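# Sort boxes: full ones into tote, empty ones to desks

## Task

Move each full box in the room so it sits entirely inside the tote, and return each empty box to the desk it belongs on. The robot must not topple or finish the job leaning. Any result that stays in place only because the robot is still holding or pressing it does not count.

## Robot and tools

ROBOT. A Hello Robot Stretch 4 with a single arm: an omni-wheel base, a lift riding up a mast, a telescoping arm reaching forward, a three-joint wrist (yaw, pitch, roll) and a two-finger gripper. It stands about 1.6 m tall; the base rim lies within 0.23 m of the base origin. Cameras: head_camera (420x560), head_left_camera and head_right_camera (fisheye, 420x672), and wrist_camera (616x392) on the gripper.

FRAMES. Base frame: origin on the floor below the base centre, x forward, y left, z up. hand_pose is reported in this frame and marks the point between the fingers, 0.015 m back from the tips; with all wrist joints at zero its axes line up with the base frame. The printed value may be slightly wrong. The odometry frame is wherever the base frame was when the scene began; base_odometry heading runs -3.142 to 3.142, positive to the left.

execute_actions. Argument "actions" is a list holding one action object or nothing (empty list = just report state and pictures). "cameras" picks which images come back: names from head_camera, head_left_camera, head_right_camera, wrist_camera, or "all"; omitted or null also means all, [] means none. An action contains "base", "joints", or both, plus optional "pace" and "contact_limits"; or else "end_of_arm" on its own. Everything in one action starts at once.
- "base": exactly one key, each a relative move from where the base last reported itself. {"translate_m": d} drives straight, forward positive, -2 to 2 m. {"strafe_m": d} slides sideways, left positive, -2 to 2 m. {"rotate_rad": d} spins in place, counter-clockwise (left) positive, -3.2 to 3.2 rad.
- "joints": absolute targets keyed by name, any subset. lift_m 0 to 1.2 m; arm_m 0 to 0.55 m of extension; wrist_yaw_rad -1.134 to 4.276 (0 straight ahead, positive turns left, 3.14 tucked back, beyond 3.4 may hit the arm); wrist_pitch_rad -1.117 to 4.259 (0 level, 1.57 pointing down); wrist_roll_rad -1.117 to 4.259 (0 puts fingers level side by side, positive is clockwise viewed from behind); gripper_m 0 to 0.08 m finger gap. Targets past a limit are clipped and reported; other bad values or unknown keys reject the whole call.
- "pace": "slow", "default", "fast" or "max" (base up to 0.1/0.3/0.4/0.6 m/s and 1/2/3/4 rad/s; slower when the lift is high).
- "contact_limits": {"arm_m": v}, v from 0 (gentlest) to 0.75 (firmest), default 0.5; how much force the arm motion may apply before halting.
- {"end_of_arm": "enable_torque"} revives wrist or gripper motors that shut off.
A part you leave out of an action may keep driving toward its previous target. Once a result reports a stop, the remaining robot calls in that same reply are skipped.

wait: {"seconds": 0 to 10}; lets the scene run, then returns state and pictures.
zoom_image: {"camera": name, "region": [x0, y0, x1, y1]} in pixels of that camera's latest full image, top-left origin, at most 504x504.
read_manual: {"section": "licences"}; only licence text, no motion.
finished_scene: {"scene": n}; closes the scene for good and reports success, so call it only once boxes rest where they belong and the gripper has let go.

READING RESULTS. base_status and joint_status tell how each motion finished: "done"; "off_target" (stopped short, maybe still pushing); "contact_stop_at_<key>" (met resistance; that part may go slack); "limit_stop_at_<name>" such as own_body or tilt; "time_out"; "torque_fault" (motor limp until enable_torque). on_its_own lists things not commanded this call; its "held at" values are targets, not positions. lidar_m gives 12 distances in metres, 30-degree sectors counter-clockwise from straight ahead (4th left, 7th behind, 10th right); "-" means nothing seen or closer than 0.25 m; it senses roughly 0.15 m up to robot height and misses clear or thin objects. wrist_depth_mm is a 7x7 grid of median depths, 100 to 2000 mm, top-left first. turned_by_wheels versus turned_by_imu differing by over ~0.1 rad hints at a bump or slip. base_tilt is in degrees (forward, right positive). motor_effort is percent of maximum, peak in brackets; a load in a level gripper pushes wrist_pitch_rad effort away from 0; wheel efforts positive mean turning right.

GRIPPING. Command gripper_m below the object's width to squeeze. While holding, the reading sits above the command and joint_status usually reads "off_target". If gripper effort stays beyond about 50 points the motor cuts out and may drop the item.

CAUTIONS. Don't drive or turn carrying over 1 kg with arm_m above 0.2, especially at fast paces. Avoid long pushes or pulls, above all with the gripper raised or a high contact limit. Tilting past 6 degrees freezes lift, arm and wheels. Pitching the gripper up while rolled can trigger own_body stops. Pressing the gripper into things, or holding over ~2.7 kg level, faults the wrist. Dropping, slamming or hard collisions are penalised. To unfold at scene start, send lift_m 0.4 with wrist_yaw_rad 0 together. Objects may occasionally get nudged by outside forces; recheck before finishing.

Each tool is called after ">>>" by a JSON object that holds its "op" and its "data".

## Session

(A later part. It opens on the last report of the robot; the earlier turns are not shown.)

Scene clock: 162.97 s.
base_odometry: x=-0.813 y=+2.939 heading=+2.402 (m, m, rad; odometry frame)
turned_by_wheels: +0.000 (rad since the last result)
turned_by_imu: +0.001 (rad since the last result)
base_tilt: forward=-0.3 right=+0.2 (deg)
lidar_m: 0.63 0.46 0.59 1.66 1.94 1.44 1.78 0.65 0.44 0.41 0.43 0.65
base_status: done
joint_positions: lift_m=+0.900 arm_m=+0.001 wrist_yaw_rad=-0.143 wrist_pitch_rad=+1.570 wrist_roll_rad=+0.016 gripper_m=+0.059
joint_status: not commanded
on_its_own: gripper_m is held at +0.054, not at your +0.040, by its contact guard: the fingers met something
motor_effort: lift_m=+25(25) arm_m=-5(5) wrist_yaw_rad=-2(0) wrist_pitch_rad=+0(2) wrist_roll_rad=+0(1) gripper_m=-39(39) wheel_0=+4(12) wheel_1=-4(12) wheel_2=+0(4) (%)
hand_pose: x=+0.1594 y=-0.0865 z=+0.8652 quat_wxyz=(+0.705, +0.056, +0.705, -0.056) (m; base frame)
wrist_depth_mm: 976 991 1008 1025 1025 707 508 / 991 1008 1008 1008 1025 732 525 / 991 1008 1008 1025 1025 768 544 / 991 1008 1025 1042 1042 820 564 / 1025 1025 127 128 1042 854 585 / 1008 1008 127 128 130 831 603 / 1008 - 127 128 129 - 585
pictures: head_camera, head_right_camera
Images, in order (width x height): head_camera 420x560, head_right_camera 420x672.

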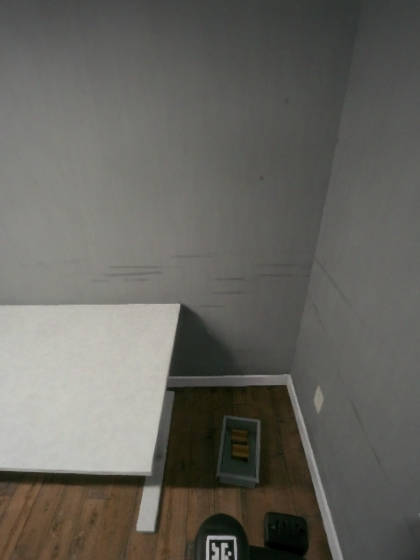

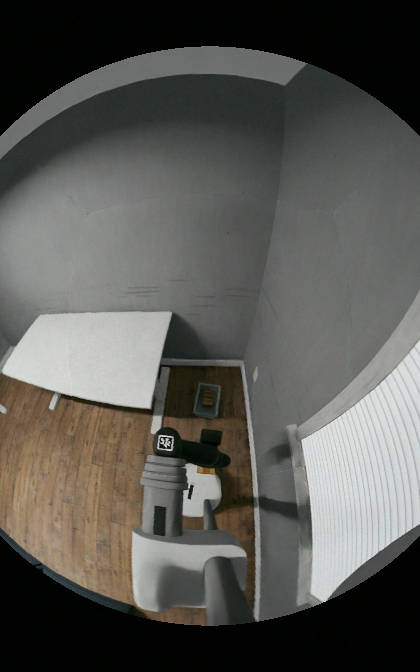

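>>> {"op": "execute_actions", "data": {"actions": [{"joints":{"lift_m":0.35},"base":{"translate_m":0.078}}], "cameras": []}}

>>> {"op": "execute_actions", "data": {"actions": [{"joints":{"arm_m":0.459}}], "cameras": ["head_camera","wrist_camera"]}}

Scene clock: 167.37 s.
base_odometry: x=-0.871 y=+2.991 heading=+2.402 (m, m, rad; odometry frame)
turned_by_wheels: +0.001 (rad since the last result)
turned_by_imu: +0.001 (rad since the last result)
base_tilt: forward=-0.3 right=+0.2 (deg)
lidar_m: 0.54 0.39 0.50 1.38 2.07 1.51 1.80 0.64 0.45 0.42 0.45 0.57
base_status: done
joint_positions: lift_m=+0.350 arm_m=+0.001 wrist_yaw_rad=-0.143 wrist_pitch_rad=+1.570 wrist_roll_rad=+0.016 gripper_m=+0.059
joint_status: all done
on_its_own: gripper_m is held at +0.054, not at your +0.040, by its contact guard: the fingers met something
motor_effort: lift_m=+20(22) arm_m=-4(5) wrist_yaw_rad=-1(1) wrist_pitch_rad=+0(0) wrist_roll_rad=+0(0) gripper_m=-39(39) wheel_0=+4(9) wheel_1=+5(9) wheel_2=-2(11) (%)
hand_pose: x=+0.1594 y=-0.0865 z=+0.3156 quat_wxyz=(+0.705, +0.056, +0.705, -0.056) (m; base frame)
wrist_depth_mm: 452 455 455 459 466 466 469 / 449 455 455 462 466 473 473 / 455 455 462 466 469 473 473 / 455 459 462 466 473 473 477 / 459 260 127 128 477 477 480 / 252 249 127 128 130 477 484 / 248 - 127 128 129 - 488
pictures: none
No camera images: the call's "cameras" was empty. Leave "cameras" out to get every camera's image.

Scene clock: 169.80 s.
base_odometry: x=-0.871 y=+2.991 heading=+2.402 (m, m, rad; odometry frame)
turned_by_wheels: +0.000 (rad since the last result)
turned_by_imu: +0.000 (rad since the last result)
base_tilt: forward=-0.3 right=+0.1 (deg)
lidar_m: 0.56 0.39 0.48 1.42 2.05 1.52 1.80 0.64 0.45 0.42 0.44 0.56
base_status: not commanded
joint_positions: lift_m=+0.350 arm_m=+0.458 wrist_yaw_rad=-0.143 wrist_pitch_rad=+1.570 wrist_roll_rad=+0.016 gripper_m=+0.059
joint_status: all done
on_its_own: gripper_m is held at +0.054, not at your +0.040, by its contact guard: the fingers met something
motor_effort: lift_m=+20(20) arm_m=+5(6) wrist_yaw_rad=-1(1) wrist_pitch_rad=+0(1) wrist_roll_rad=+0(0) gripper_m=-39(39) wheel_0=+4(5) wheel_1=+5(5) wheel_2=-3(3) (%)
hand_pose: x=+0.6168 y=-0.0866 z=+0.3156 quat_wxyz=(+0.705, +0.056, +0.705, -0.056) (m; base frame)
wrist_depth_mm: 449 452 366 389 379 466 466 / 449 455 404 407 439 466 469 / 452 459 410 407 439 466 473 / 455 459 442 413 439 473 473 / 455 459 127 128 377 473 477 / 459 459 127 128 130 480 480 / 459 - 127 128 129 - 484
pictures: head_camera, wrist_camera
camera_calibration (this result's frames):
wrist_camera: T_world_to_cam=[[-0.146872, -0.988887, 0.0230515, -0.00588204], [-0.988519, 0.147574, 0.032445, 0.667558], [-0.0354862, -0.0180216, -0.999208, 0.48718], [0, 0, 0, 1]] pos_world=[0.676318, -0.095551, 0.465271]
Images, in order (width x height): head_camera 420x560, wrist_camera 616x392.

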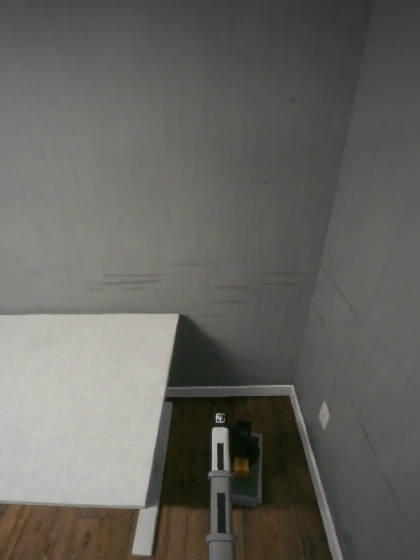

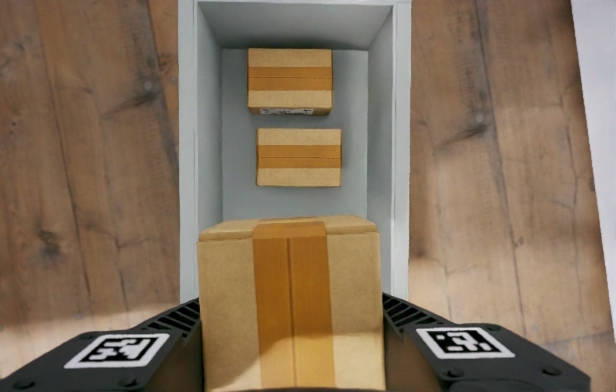

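>>> {"op": "execute_actions", "data": {"actions": [{"joints":{"lift_m":0.2}}], "cameras": ["head_camera","wrist_camera"]}}

Scene clock: 173.43 s.
base_odometry: x=-0.871 y=+2.991 heading=+2.402 (m, m, rad; odometry frame)
turned_by_wheels: +0.000 (rad since the last result)
turned_by_imu: +0.000 (rad since the last result)
base_tilt: forward=-0.3 right=+0.1 (deg)
lidar_m: 0.59 0.40 0.49 1.41 2.08 1.52 1.81 0.64 0.45 0.41 0.44 0.58
base_status: not commanded
joint_positions: lift_m=+0.200 arm_m=+0.458 wrist_yaw_rad=-0.143 wrist_pitch_rad=+1.570 wrist_roll_rad=+0.016 gripper_m=+0.059
joint_status: all done
on_its_own: gripper_m is held at +0.054, not at your +0.040, by its contact guard: the fingers met something
motor_effort: lift_m=+20(20) arm_m=+5(5) wrist_yaw_rad=-1(1) wrist_pitch_rad=+1(1) wrist_roll_rad=+0(0) gripper_m=-39(39) wheel_0=+5(5) wheel_1=+5(5) wheel_2=-2(2) (%)
hand_pose: x=+0.6168 y=-0.0865 z=+0.1656 quat_wxyz=(+0.705, +0.056, +0.705, -0.056) (m; base frame)
wrist_depth_mm: 301 200 257 256 306 204 315 / 303 201 304 281 307 204 317 / 304 200 306 257 293 204 319 / 304 201 306 260 294 204 320 / 306 201 127 127 265 220 322 / 307 190 127 128 130 204 322 / 309 - 127 128 129 - 324
pictures: head_camera, wrist_camera
camera_calibration (this result's frames):
wrist_camera: T_world_to_cam=[[-0.147008, -0.988867, 0.0230527, -0.002338], [-0.98849, 0.147714, 0.0326912, 0.672325], [-0.0357324, -0.0179815, -0.9992, 0.337472], [0, 0, 0, 1]] pos_world=[0.676301, -0.0955556, 0.315277]
Images, in order (width x height): head_camera 420x560, wrist_camera 616x392.

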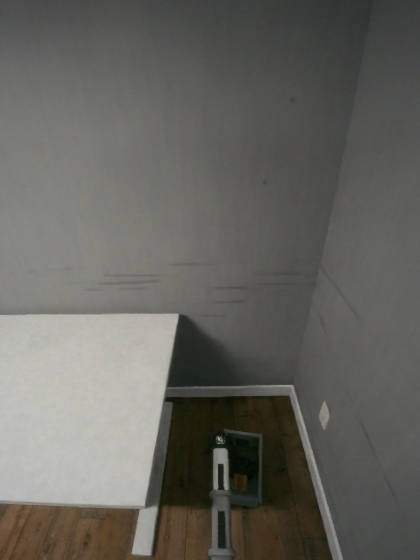

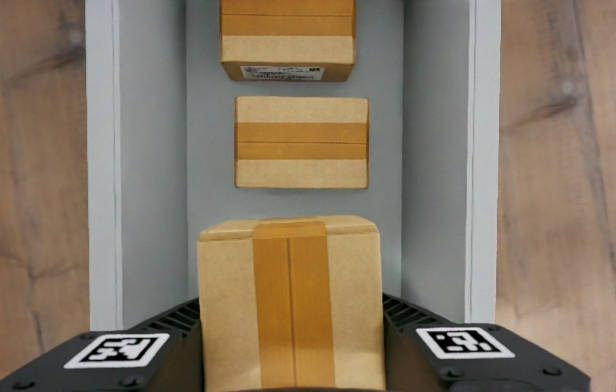

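>>> {"op": "execute_actions", "data": {"actions": [{"joints":{"lift_m":0.14},"pace":"slow"}], "cameras": ["head_camera","wrist_camera"]}}

>>> {"op": "zoom_image", "data": {"camera": "head_camera", "region": [190,410,290,530]}}

Scene clock: 175.67 s.
base_odometry: x=-0.871 y=+2.991 heading=+2.402 (m, m, rad; odometry frame)
turned_by_wheels: +0.000 (rad since the last result)
turned_by_imu: +0.000 (rad since the last result)
base_tilt: forward=-0.3 right=+0.1 (deg)
lidar_m: 0.76 0.40 0.50 1.40 2.07 1.50 1.81 0.64 0.44 0.42 0.43 0.65
base_status: not commanded
joint_positions: lift_m=+0.140 arm_m=+0.458 wrist_yaw_rad=-0.143 wrist_pitch_rad=+1.570 wrist_roll_rad=+0.016 gripper_m=+0.059
joint_status: all done
on_its_own: gripper_m is held at +0.054, not at your +0.040, by its contact guard: the fingers met something
motor_effort: lift_m=+20(19) arm_m=+5(5) wrist_yaw_rad=+0(1) wrist_pitch_rad=-1(1) wrist_roll_rad=+1(0) gripper_m=-39(38) wheel_0=+4(5) wheel_1=+5(5) wheel_2=-2(3) (%)
hand_pose: x=+0.6168 y=-0.0865 z=+0.1056 quat_wxyz=(+0.705, +0.056, +0.705, -0.056) (m; base frame)
wrist_depth_mm: 130 201 214 198 248 177 133 / 130 201 244 197 247 177 133 / 130 201 198 198 240 177 134 / 130 201 246 199 251 177 135 / 130 202 127 127 252 177 135 / 130 187 127 128 130 166 136 / 130 - 127 128 129 - -
pictures: head_camera, wrist_camera
camera_calibration (this result's frames):
wrist_camera: T_world_to_cam=[[-0.147008, -0.988867, 0.0230527, -0.000954513], [-0.98849, 0.147715, 0.0326912, 0.674287], [-0.0357324, -0.0179814, -0.9992, 0.277526], [0, 0, 0, 1]] pos_world=[0.676302, -0.0955556, 0.255283]
Images, in order (width x height): head_camera 420x560, wrist_camera 616x392.

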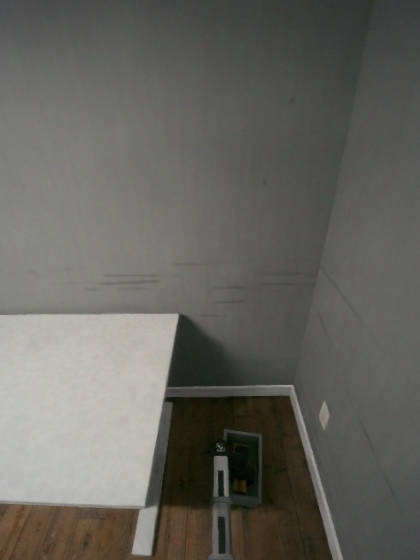

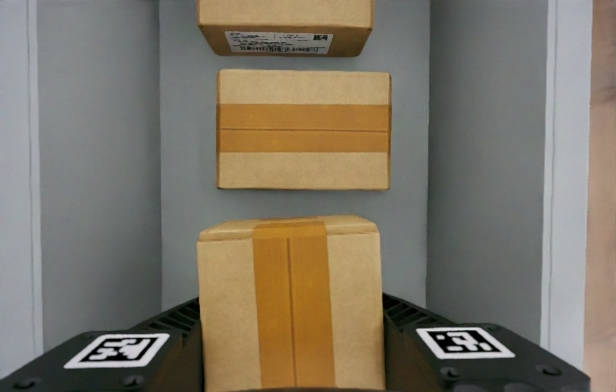

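Region (190, 410, 290, 530) of head_camera's 420x560 image, scaled by 4.200, with more detail than that image has.

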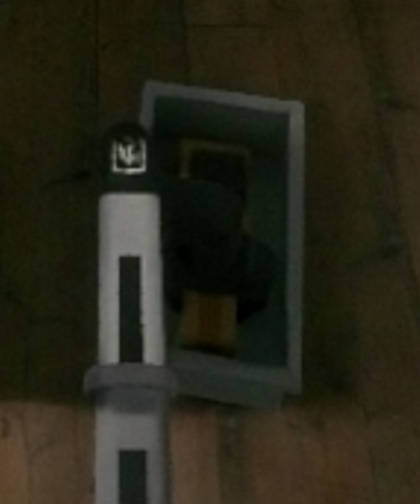

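>>> {"op": "execute_actions", "data": {"actions": [{"joints":{"lift_m":0.08},"pace":"slow"}], "cameras": ["wrist_camera"]}}

Scene clock: 178.07 s.
base_odometry: x=-0.871 y=+2.991 heading=+2.402 (m, m, rad; odometry frame)
turned_by_wheels: +0.000 (rad since the last result)
turned_by_imu: +0.000 (rad since the last result)
base_tilt: forward=-0.2 right=+0.2 (deg)
lidar_m: 0.77 0.40 0.47 1.40 2.07 1.50 1.81 0.63 0.44 0.41 0.45 0.67
base_status: not commanded
joint_positions: lift_m=+0.080 arm_m=+0.458 wrist_yaw_rad=-0.143 wrist_pitch_rad=+1.570 wrist_roll_rad=+0.016 gripper_m=+0.059
joint_status: all done
on_its_own: gripper_m is held at +0.054, not at your +0.040, by its contact guard: the fingers met something
motor_effort: lift_m=+20(21) arm_m=+5(5) wrist_yaw_rad=-1(0) wrist_pitch_rad=+0(1) wrist_roll_rad=+0(0) gripper_m=-39(39) wheel_0=+5(4) wheel_1=+5(5) wheel_2=-3(3) (%)
hand_pose: x=+0.6168 y=-0.0865 z=+0.0456 quat_wxyz=(+0.705, +0.056, +0.705, -0.056) (m; base frame)
wrist_depth_mm: 130 183 136 136 138 177 136 / 130 184 136 137 138 177 136 / 130 185 136 138 139 177 136 / 130 186 187 163 190 176 136 / 130 186 127 128 191 177 136 / 130 187 127 128 130 166 136 / 118 - 127 128 129 - -
pictures: wrist_camera
camera_calibration (this result's frames):
wrist_camera: T_world_to_cam=[[-0.147008, -0.988867, 0.0230527, 0.000428622], [-0.98849, 0.147714, 0.0326912, 0.67625], [-0.0357324, -0.0179814, -0.9992, 0.217575], [0, 0, 0, 1]] pos_world=[0.676303, -0.0955556, 0.195283]
Images, in order (width x height): wrist_camera 616x392.

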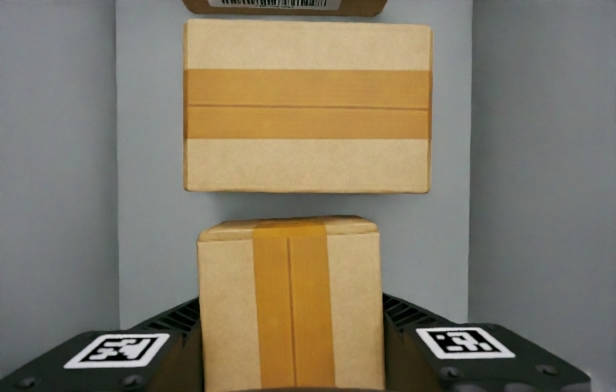

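>>> {"op": "execute_actions", "data": {"actions": [{"joints":{"lift_m":0.074},"pace":"slow"}], "cameras": []}}

>>> {"op": "execute_actions", "data": {"actions": [{"joints":{"gripper_m":0.068}}], "cameras": []}}

>>> {"op": "execute_actions", "data": {"actions": [{"joints":{"lift_m":0.4}}], "cameras": ["wrist_camera","head_camera"]}}

Scene clock: 180.17 s.
base_odometry: x=-0.871 y=+2.991 heading=+2.402 (m, m, rad; odometry frame)
turned_by_wheels: +0.000 (rad since the last result)
turned_by_imu: +0.000 (rad since the last result)
base_tilt: forward=-0.3 right=+0.1 (deg)
lidar_m: 0.74 0.41 0.47 1.40 2.08 1.50 1.81 0.64 0.45 0.42 0.44 0.68
base_status: not commanded
joint_positions: lift_m=+0.074 arm_m=+0.458 wrist_yaw_rad=-0.143 wrist_pitch_rad=+1.570 wrist_roll_rad=+0.016 gripper_m=+0.059
joint_status: all done
on_its_own: gripper_m is held at +0.054, not at your +0.040, by its contact guard: the fingers met something
motor_effort: lift_m=+20(19) arm_m=+5(4) wrist_yaw_rad=-1(1) wrist_pitch_rad=-2(0) wrist_roll_rad=+0(0) gripper_m=-39(39) wheel_0=+4(5) wheel_1=+5(5) wheel_2=-3(3) (%)
hand_pose: x=+0.6168 y=-0.0865 z=+0.0397 quat_wxyz=(+0.705, +0.056, +0.705, -0.056) (m; base frame)
wrist_depth_mm: 130 177 130 131 132 177 136 / 130 178 130 131 132 177 136 / 130 179 131 132 132 177 136 / 130 179 181 163 183 177 136 / 130 180 127 128 185 176 136 / 130 181 127 128 130 165 136 / 118 - 127 128 129 - -
pictures: none
No camera images: the call's "cameras" was empty. Leave "cameras" out to get every camera's image.

Scene clock: 180.90 s.
base_odometry: x=-0.871 y=+2.991 heading=+2.402 (m, m, rad; odometry frame)
turned_by_wheels: +0.000 (rad since the last result)
turned_by_imu: +0.000 (rad since the last result)
base_tilt: forward=-0.2 right=+0.2 (deg)
lidar_m: 0.76 0.38 0.49 1.39 2.07 1.51 1.81 0.64 0.45 0.41 0.45 0.65
base_status: not commanded
joint_positions: lift_m=+0.074 arm_m=+0.458 wrist_yaw_rad=-0.143 wrist_pitch_rad=+1.570 wrist_roll_rad=+0.016 gripper_m=+0.068
joint_status: all done
motor_effort: lift_m=+20(20) arm_m=+5(5) wrist_yaw_rad=+0(1) wrist_pitch_rad=-1(1) wrist_roll_rad=+0(0) gripper_m=+3(37) wheel_0=+4(5) wheel_1=+5(5) wheel_2=-3(3) (%)
hand_pose: x=+0.6168 y=-0.0865 z=+0.0397 quat_wxyz=(+0.705, +0.056, +0.705, -0.056) (m; base frame)
wrist_depth_mm: 130 178 131 131 133 177 136 / 130 179 131 132 133 176 136 / 131 179 132 132 134 176 136 / 130 181 181 172 185 176 136 / 130 181 133 134 186 176 136 / 131 175 133 134 135 165 136 / 113 101 134 135 133 - -
pictures: none
No camera images: the call's "cameras" was empty. Leave "cameras" out to get every camera's image.

Scene clock: 183.27 s.
base_odometry: x=-0.871 y=+2.991 heading=+2.402 (m, m, rad; odometry frame)
turned_by_wheels: +0.000 (rad since the last result)
turned_by_imu: +0.000 (rad since the last result)
base_tilt: forward=-0.3 right=+0.1 (deg)
lidar_m: 0.57 0.39 0.48 1.38 2.07 1.52 1.79 0.64 0.44 0.42 0.44 0.55
base_status: not commanded
joint_positions: lift_m=+0.400 arm_m=+0.458 wrist_yaw_rad=-0.143 wrist_pitch_rad=+1.570 wrist_roll_rad=+0.016 gripper_m=+0.068
joint_status: all done
motor_effort: lift_m=+24(25) arm_m=+5(4) wrist_yaw_rad=-1(0) wrist_pitch_rad=-1(2) wrist_roll_rad=+0(0) gripper_m=+2(2) wheel_0=+5(5) wheel_1=+5(5) wheel_2=-2(2) (%)
hand_pose: x=+0.6168 y=-0.0865 z=+0.3653 quat_wxyz=(+0.705, +0.056, +0.705, -0.056) (m; base frame)
wrist_depth_mm: 496 504 424 418 512 521 484 / 500 504 455 459 512 521 500 / 504 508 508 462 517 521 517 / 504 504 508 462 517 525 530 / 504 508 500 500 521 525 530 / 508 512 397 442 402 530 530 / 500 101 521 525 140 - 535
pictures: head_camera, wrist_camera
camera_calibration (this result's frames):
wrist_camera: T_world_to_cam=[[-0.146993, -0.988869, 0.0230527, -0.00694888], [-0.988492, 0.147699, 0.0326912, 0.665812], [-0.0357321, -0.017982, -0.9992, 0.537], [0, 0, 0, 1]] pos_world=[0.676316, -0.0955548, 0.514964]
Images, in order (width x height): head_camera 420x560, wrist_camera 616x392.

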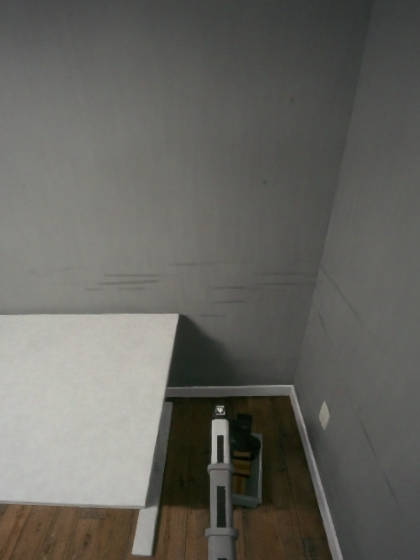

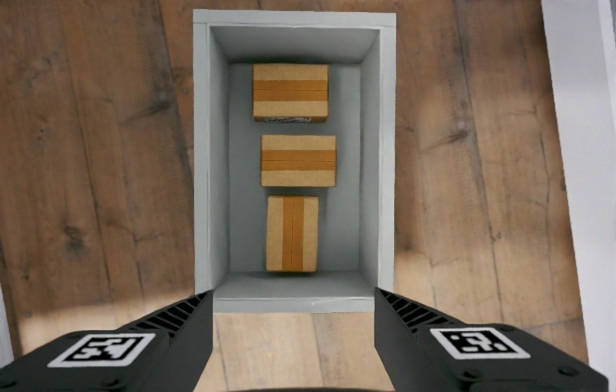

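All three are in. A quick check of the rest of the room.

>>> {"op": "execute_actions", "data": {"actions": [{"joints":{"arm_m":0.0,"lift_m":0.2},"base":{"translate_m":-0.1}}], "cameras": []}}

>>> {"op": "execute_actions", "data": {"actions": [{"base":{"rotate_rad":2.2}}], "cameras": ["head_camera","head_left_camera","head_right_camera"]}}

Scene clock: 186.03 s.
base_odometry: x=-0.797 y=+2.924 heading=+2.402 (m, m, rad; odometry frame)
turned_by_wheels: -0.001 (rad since the last result)
turned_by_imu: -0.001 (rad since the last result)
base_tilt: forward=-0.3 right=+0.1 (deg)
lidar_m: 0.65 0.48 0.63 2.46 1.92 1.43 1.80 0.65 0.46 0.42 0.43 0.67
base_status: done
joint_positions: lift_m=+0.208 arm_m=+0.115 wrist_yaw_rad=-0.143 wrist_pitch_rad=+1.570 wrist_roll_rad=+0.016 gripper_m=+0.068
joint_status: lift_m limit_stop_at_own_body (moved -0.192 of -0.200); arm_m limit_stop_at_own_body (moved -0.343 of -0.458)
on_its_own: lift_m is slack since a limit_stop_at_own_body (your +0.200 is given up); arm_m is slack since a limit_stop_at_own_body (your +0.000 is given up)
motor_effort: lift_m=+21(20) arm_m=+0(4) wrist_yaw_rad=+1(7) wrist_pitch_rad=-2(6) wrist_roll_rad=-1(0) gripper_m=+2(3) wheel_0=-5(10) wheel_1=-5(8) wheel_2=+0(12) (%)
hand_pose: x=+0.2738 y=-0.0865 z=+0.1737 quat_wxyz=(+0.705, +0.056, +0.705, -0.056) (m; base frame)
wrist_depth_mm: 310 314 317 319 322 324 327 / 310 315 317 320 322 325 327 / 314 317 319 320 325 325 329 / 315 320 320 324 324 327 330 / 319 319 324 325 327 332 332 / 317 319 324 325 329 330 334 / 317 101 291 327 141 - -
pictures: none
No camera images: the call's "cameras" was empty. Leave "cameras" out to get every camera's image.

not run: a stop came earlier in this reply.

>>> {"op": "execute_actions", "data": {"actions": [{"base":{"rotate_rad":2.2},"joints":{"lift_m":0.4,"arm_m":0.1}}], "cameras": ["head_camera","head_left_camera","head_right_camera"]}}

Scene clock: 189.23 s.
base_odometry: x=-0.797 y=+2.924 heading=-1.683 (m, m, rad; odometry frame)
turned_by_wheels: +2.199 (rad since the last result)
turned_by_imu: +2.180 (rad since the last result)
base_tilt: forward=-0.3 right=+0.2 (deg)
lidar_m: 1.73 1.41 1.35 0.57 0.44 0.41 0.47 0.68 0.56 0.49 0.73 2.48
base_status: done
joint_positions: lift_m=+0.400 arm_m=+0.101 wrist_yaw_rad=-0.143 wrist_pitch_rad=+1.570 wrist_roll_rad=+0.016 gripper_m=+0.068
joint_status: all done
motor_effort: lift_m=+24(24) arm_m=-5(4) wrist_yaw_rad=-2(1) wrist_pitch_rad=+1(2) wrist_roll_rad=-1(1) gripper_m=+3(3) wheel_0=-5(11) wheel_1=-5(13) wheel_2=-3(11) (%)
hand_pose: x=+0.2594 y=-0.0865 z=+0.3653 quat_wxyz=(+0.705, +0.056, +0.705, -0.056) (m; base frame)
wrist_depth_mm: 500 500 508 512 512 517 521 / 500 508 508 512 517 521 530 / 504 508 512 512 521 525 530 / 504 512 512 521 525 525 530 / 504 512 517 521 525 525 535 / 508 517 355 469 525 530 535 / 512 101 303 306 141 - 535
pictures: head_camera, head_left_camera, head_right_camera
Images, in order (width x height): head_camera 420x560, head_left_camera 420x672, head_right_camera 420x672.

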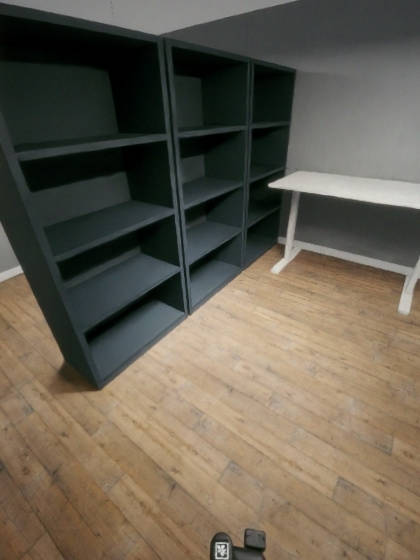

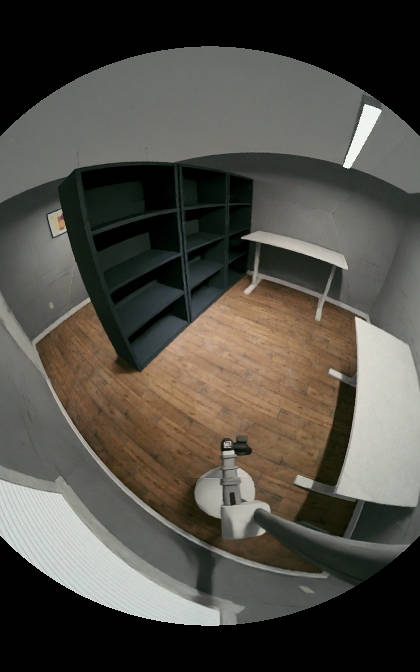

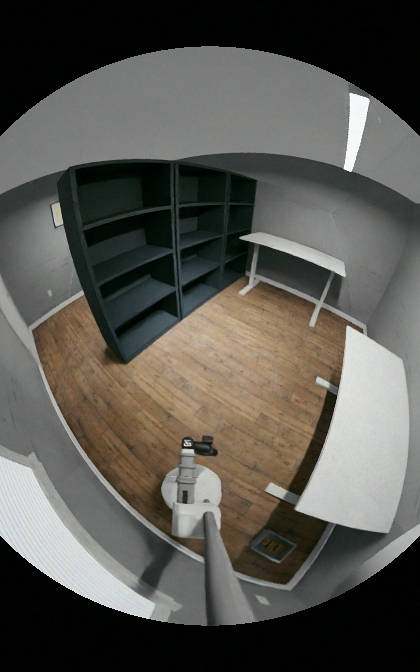

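>>> {"op": "finished_scene", "data": {"scene": 2}}

The scene is finished: the task was done.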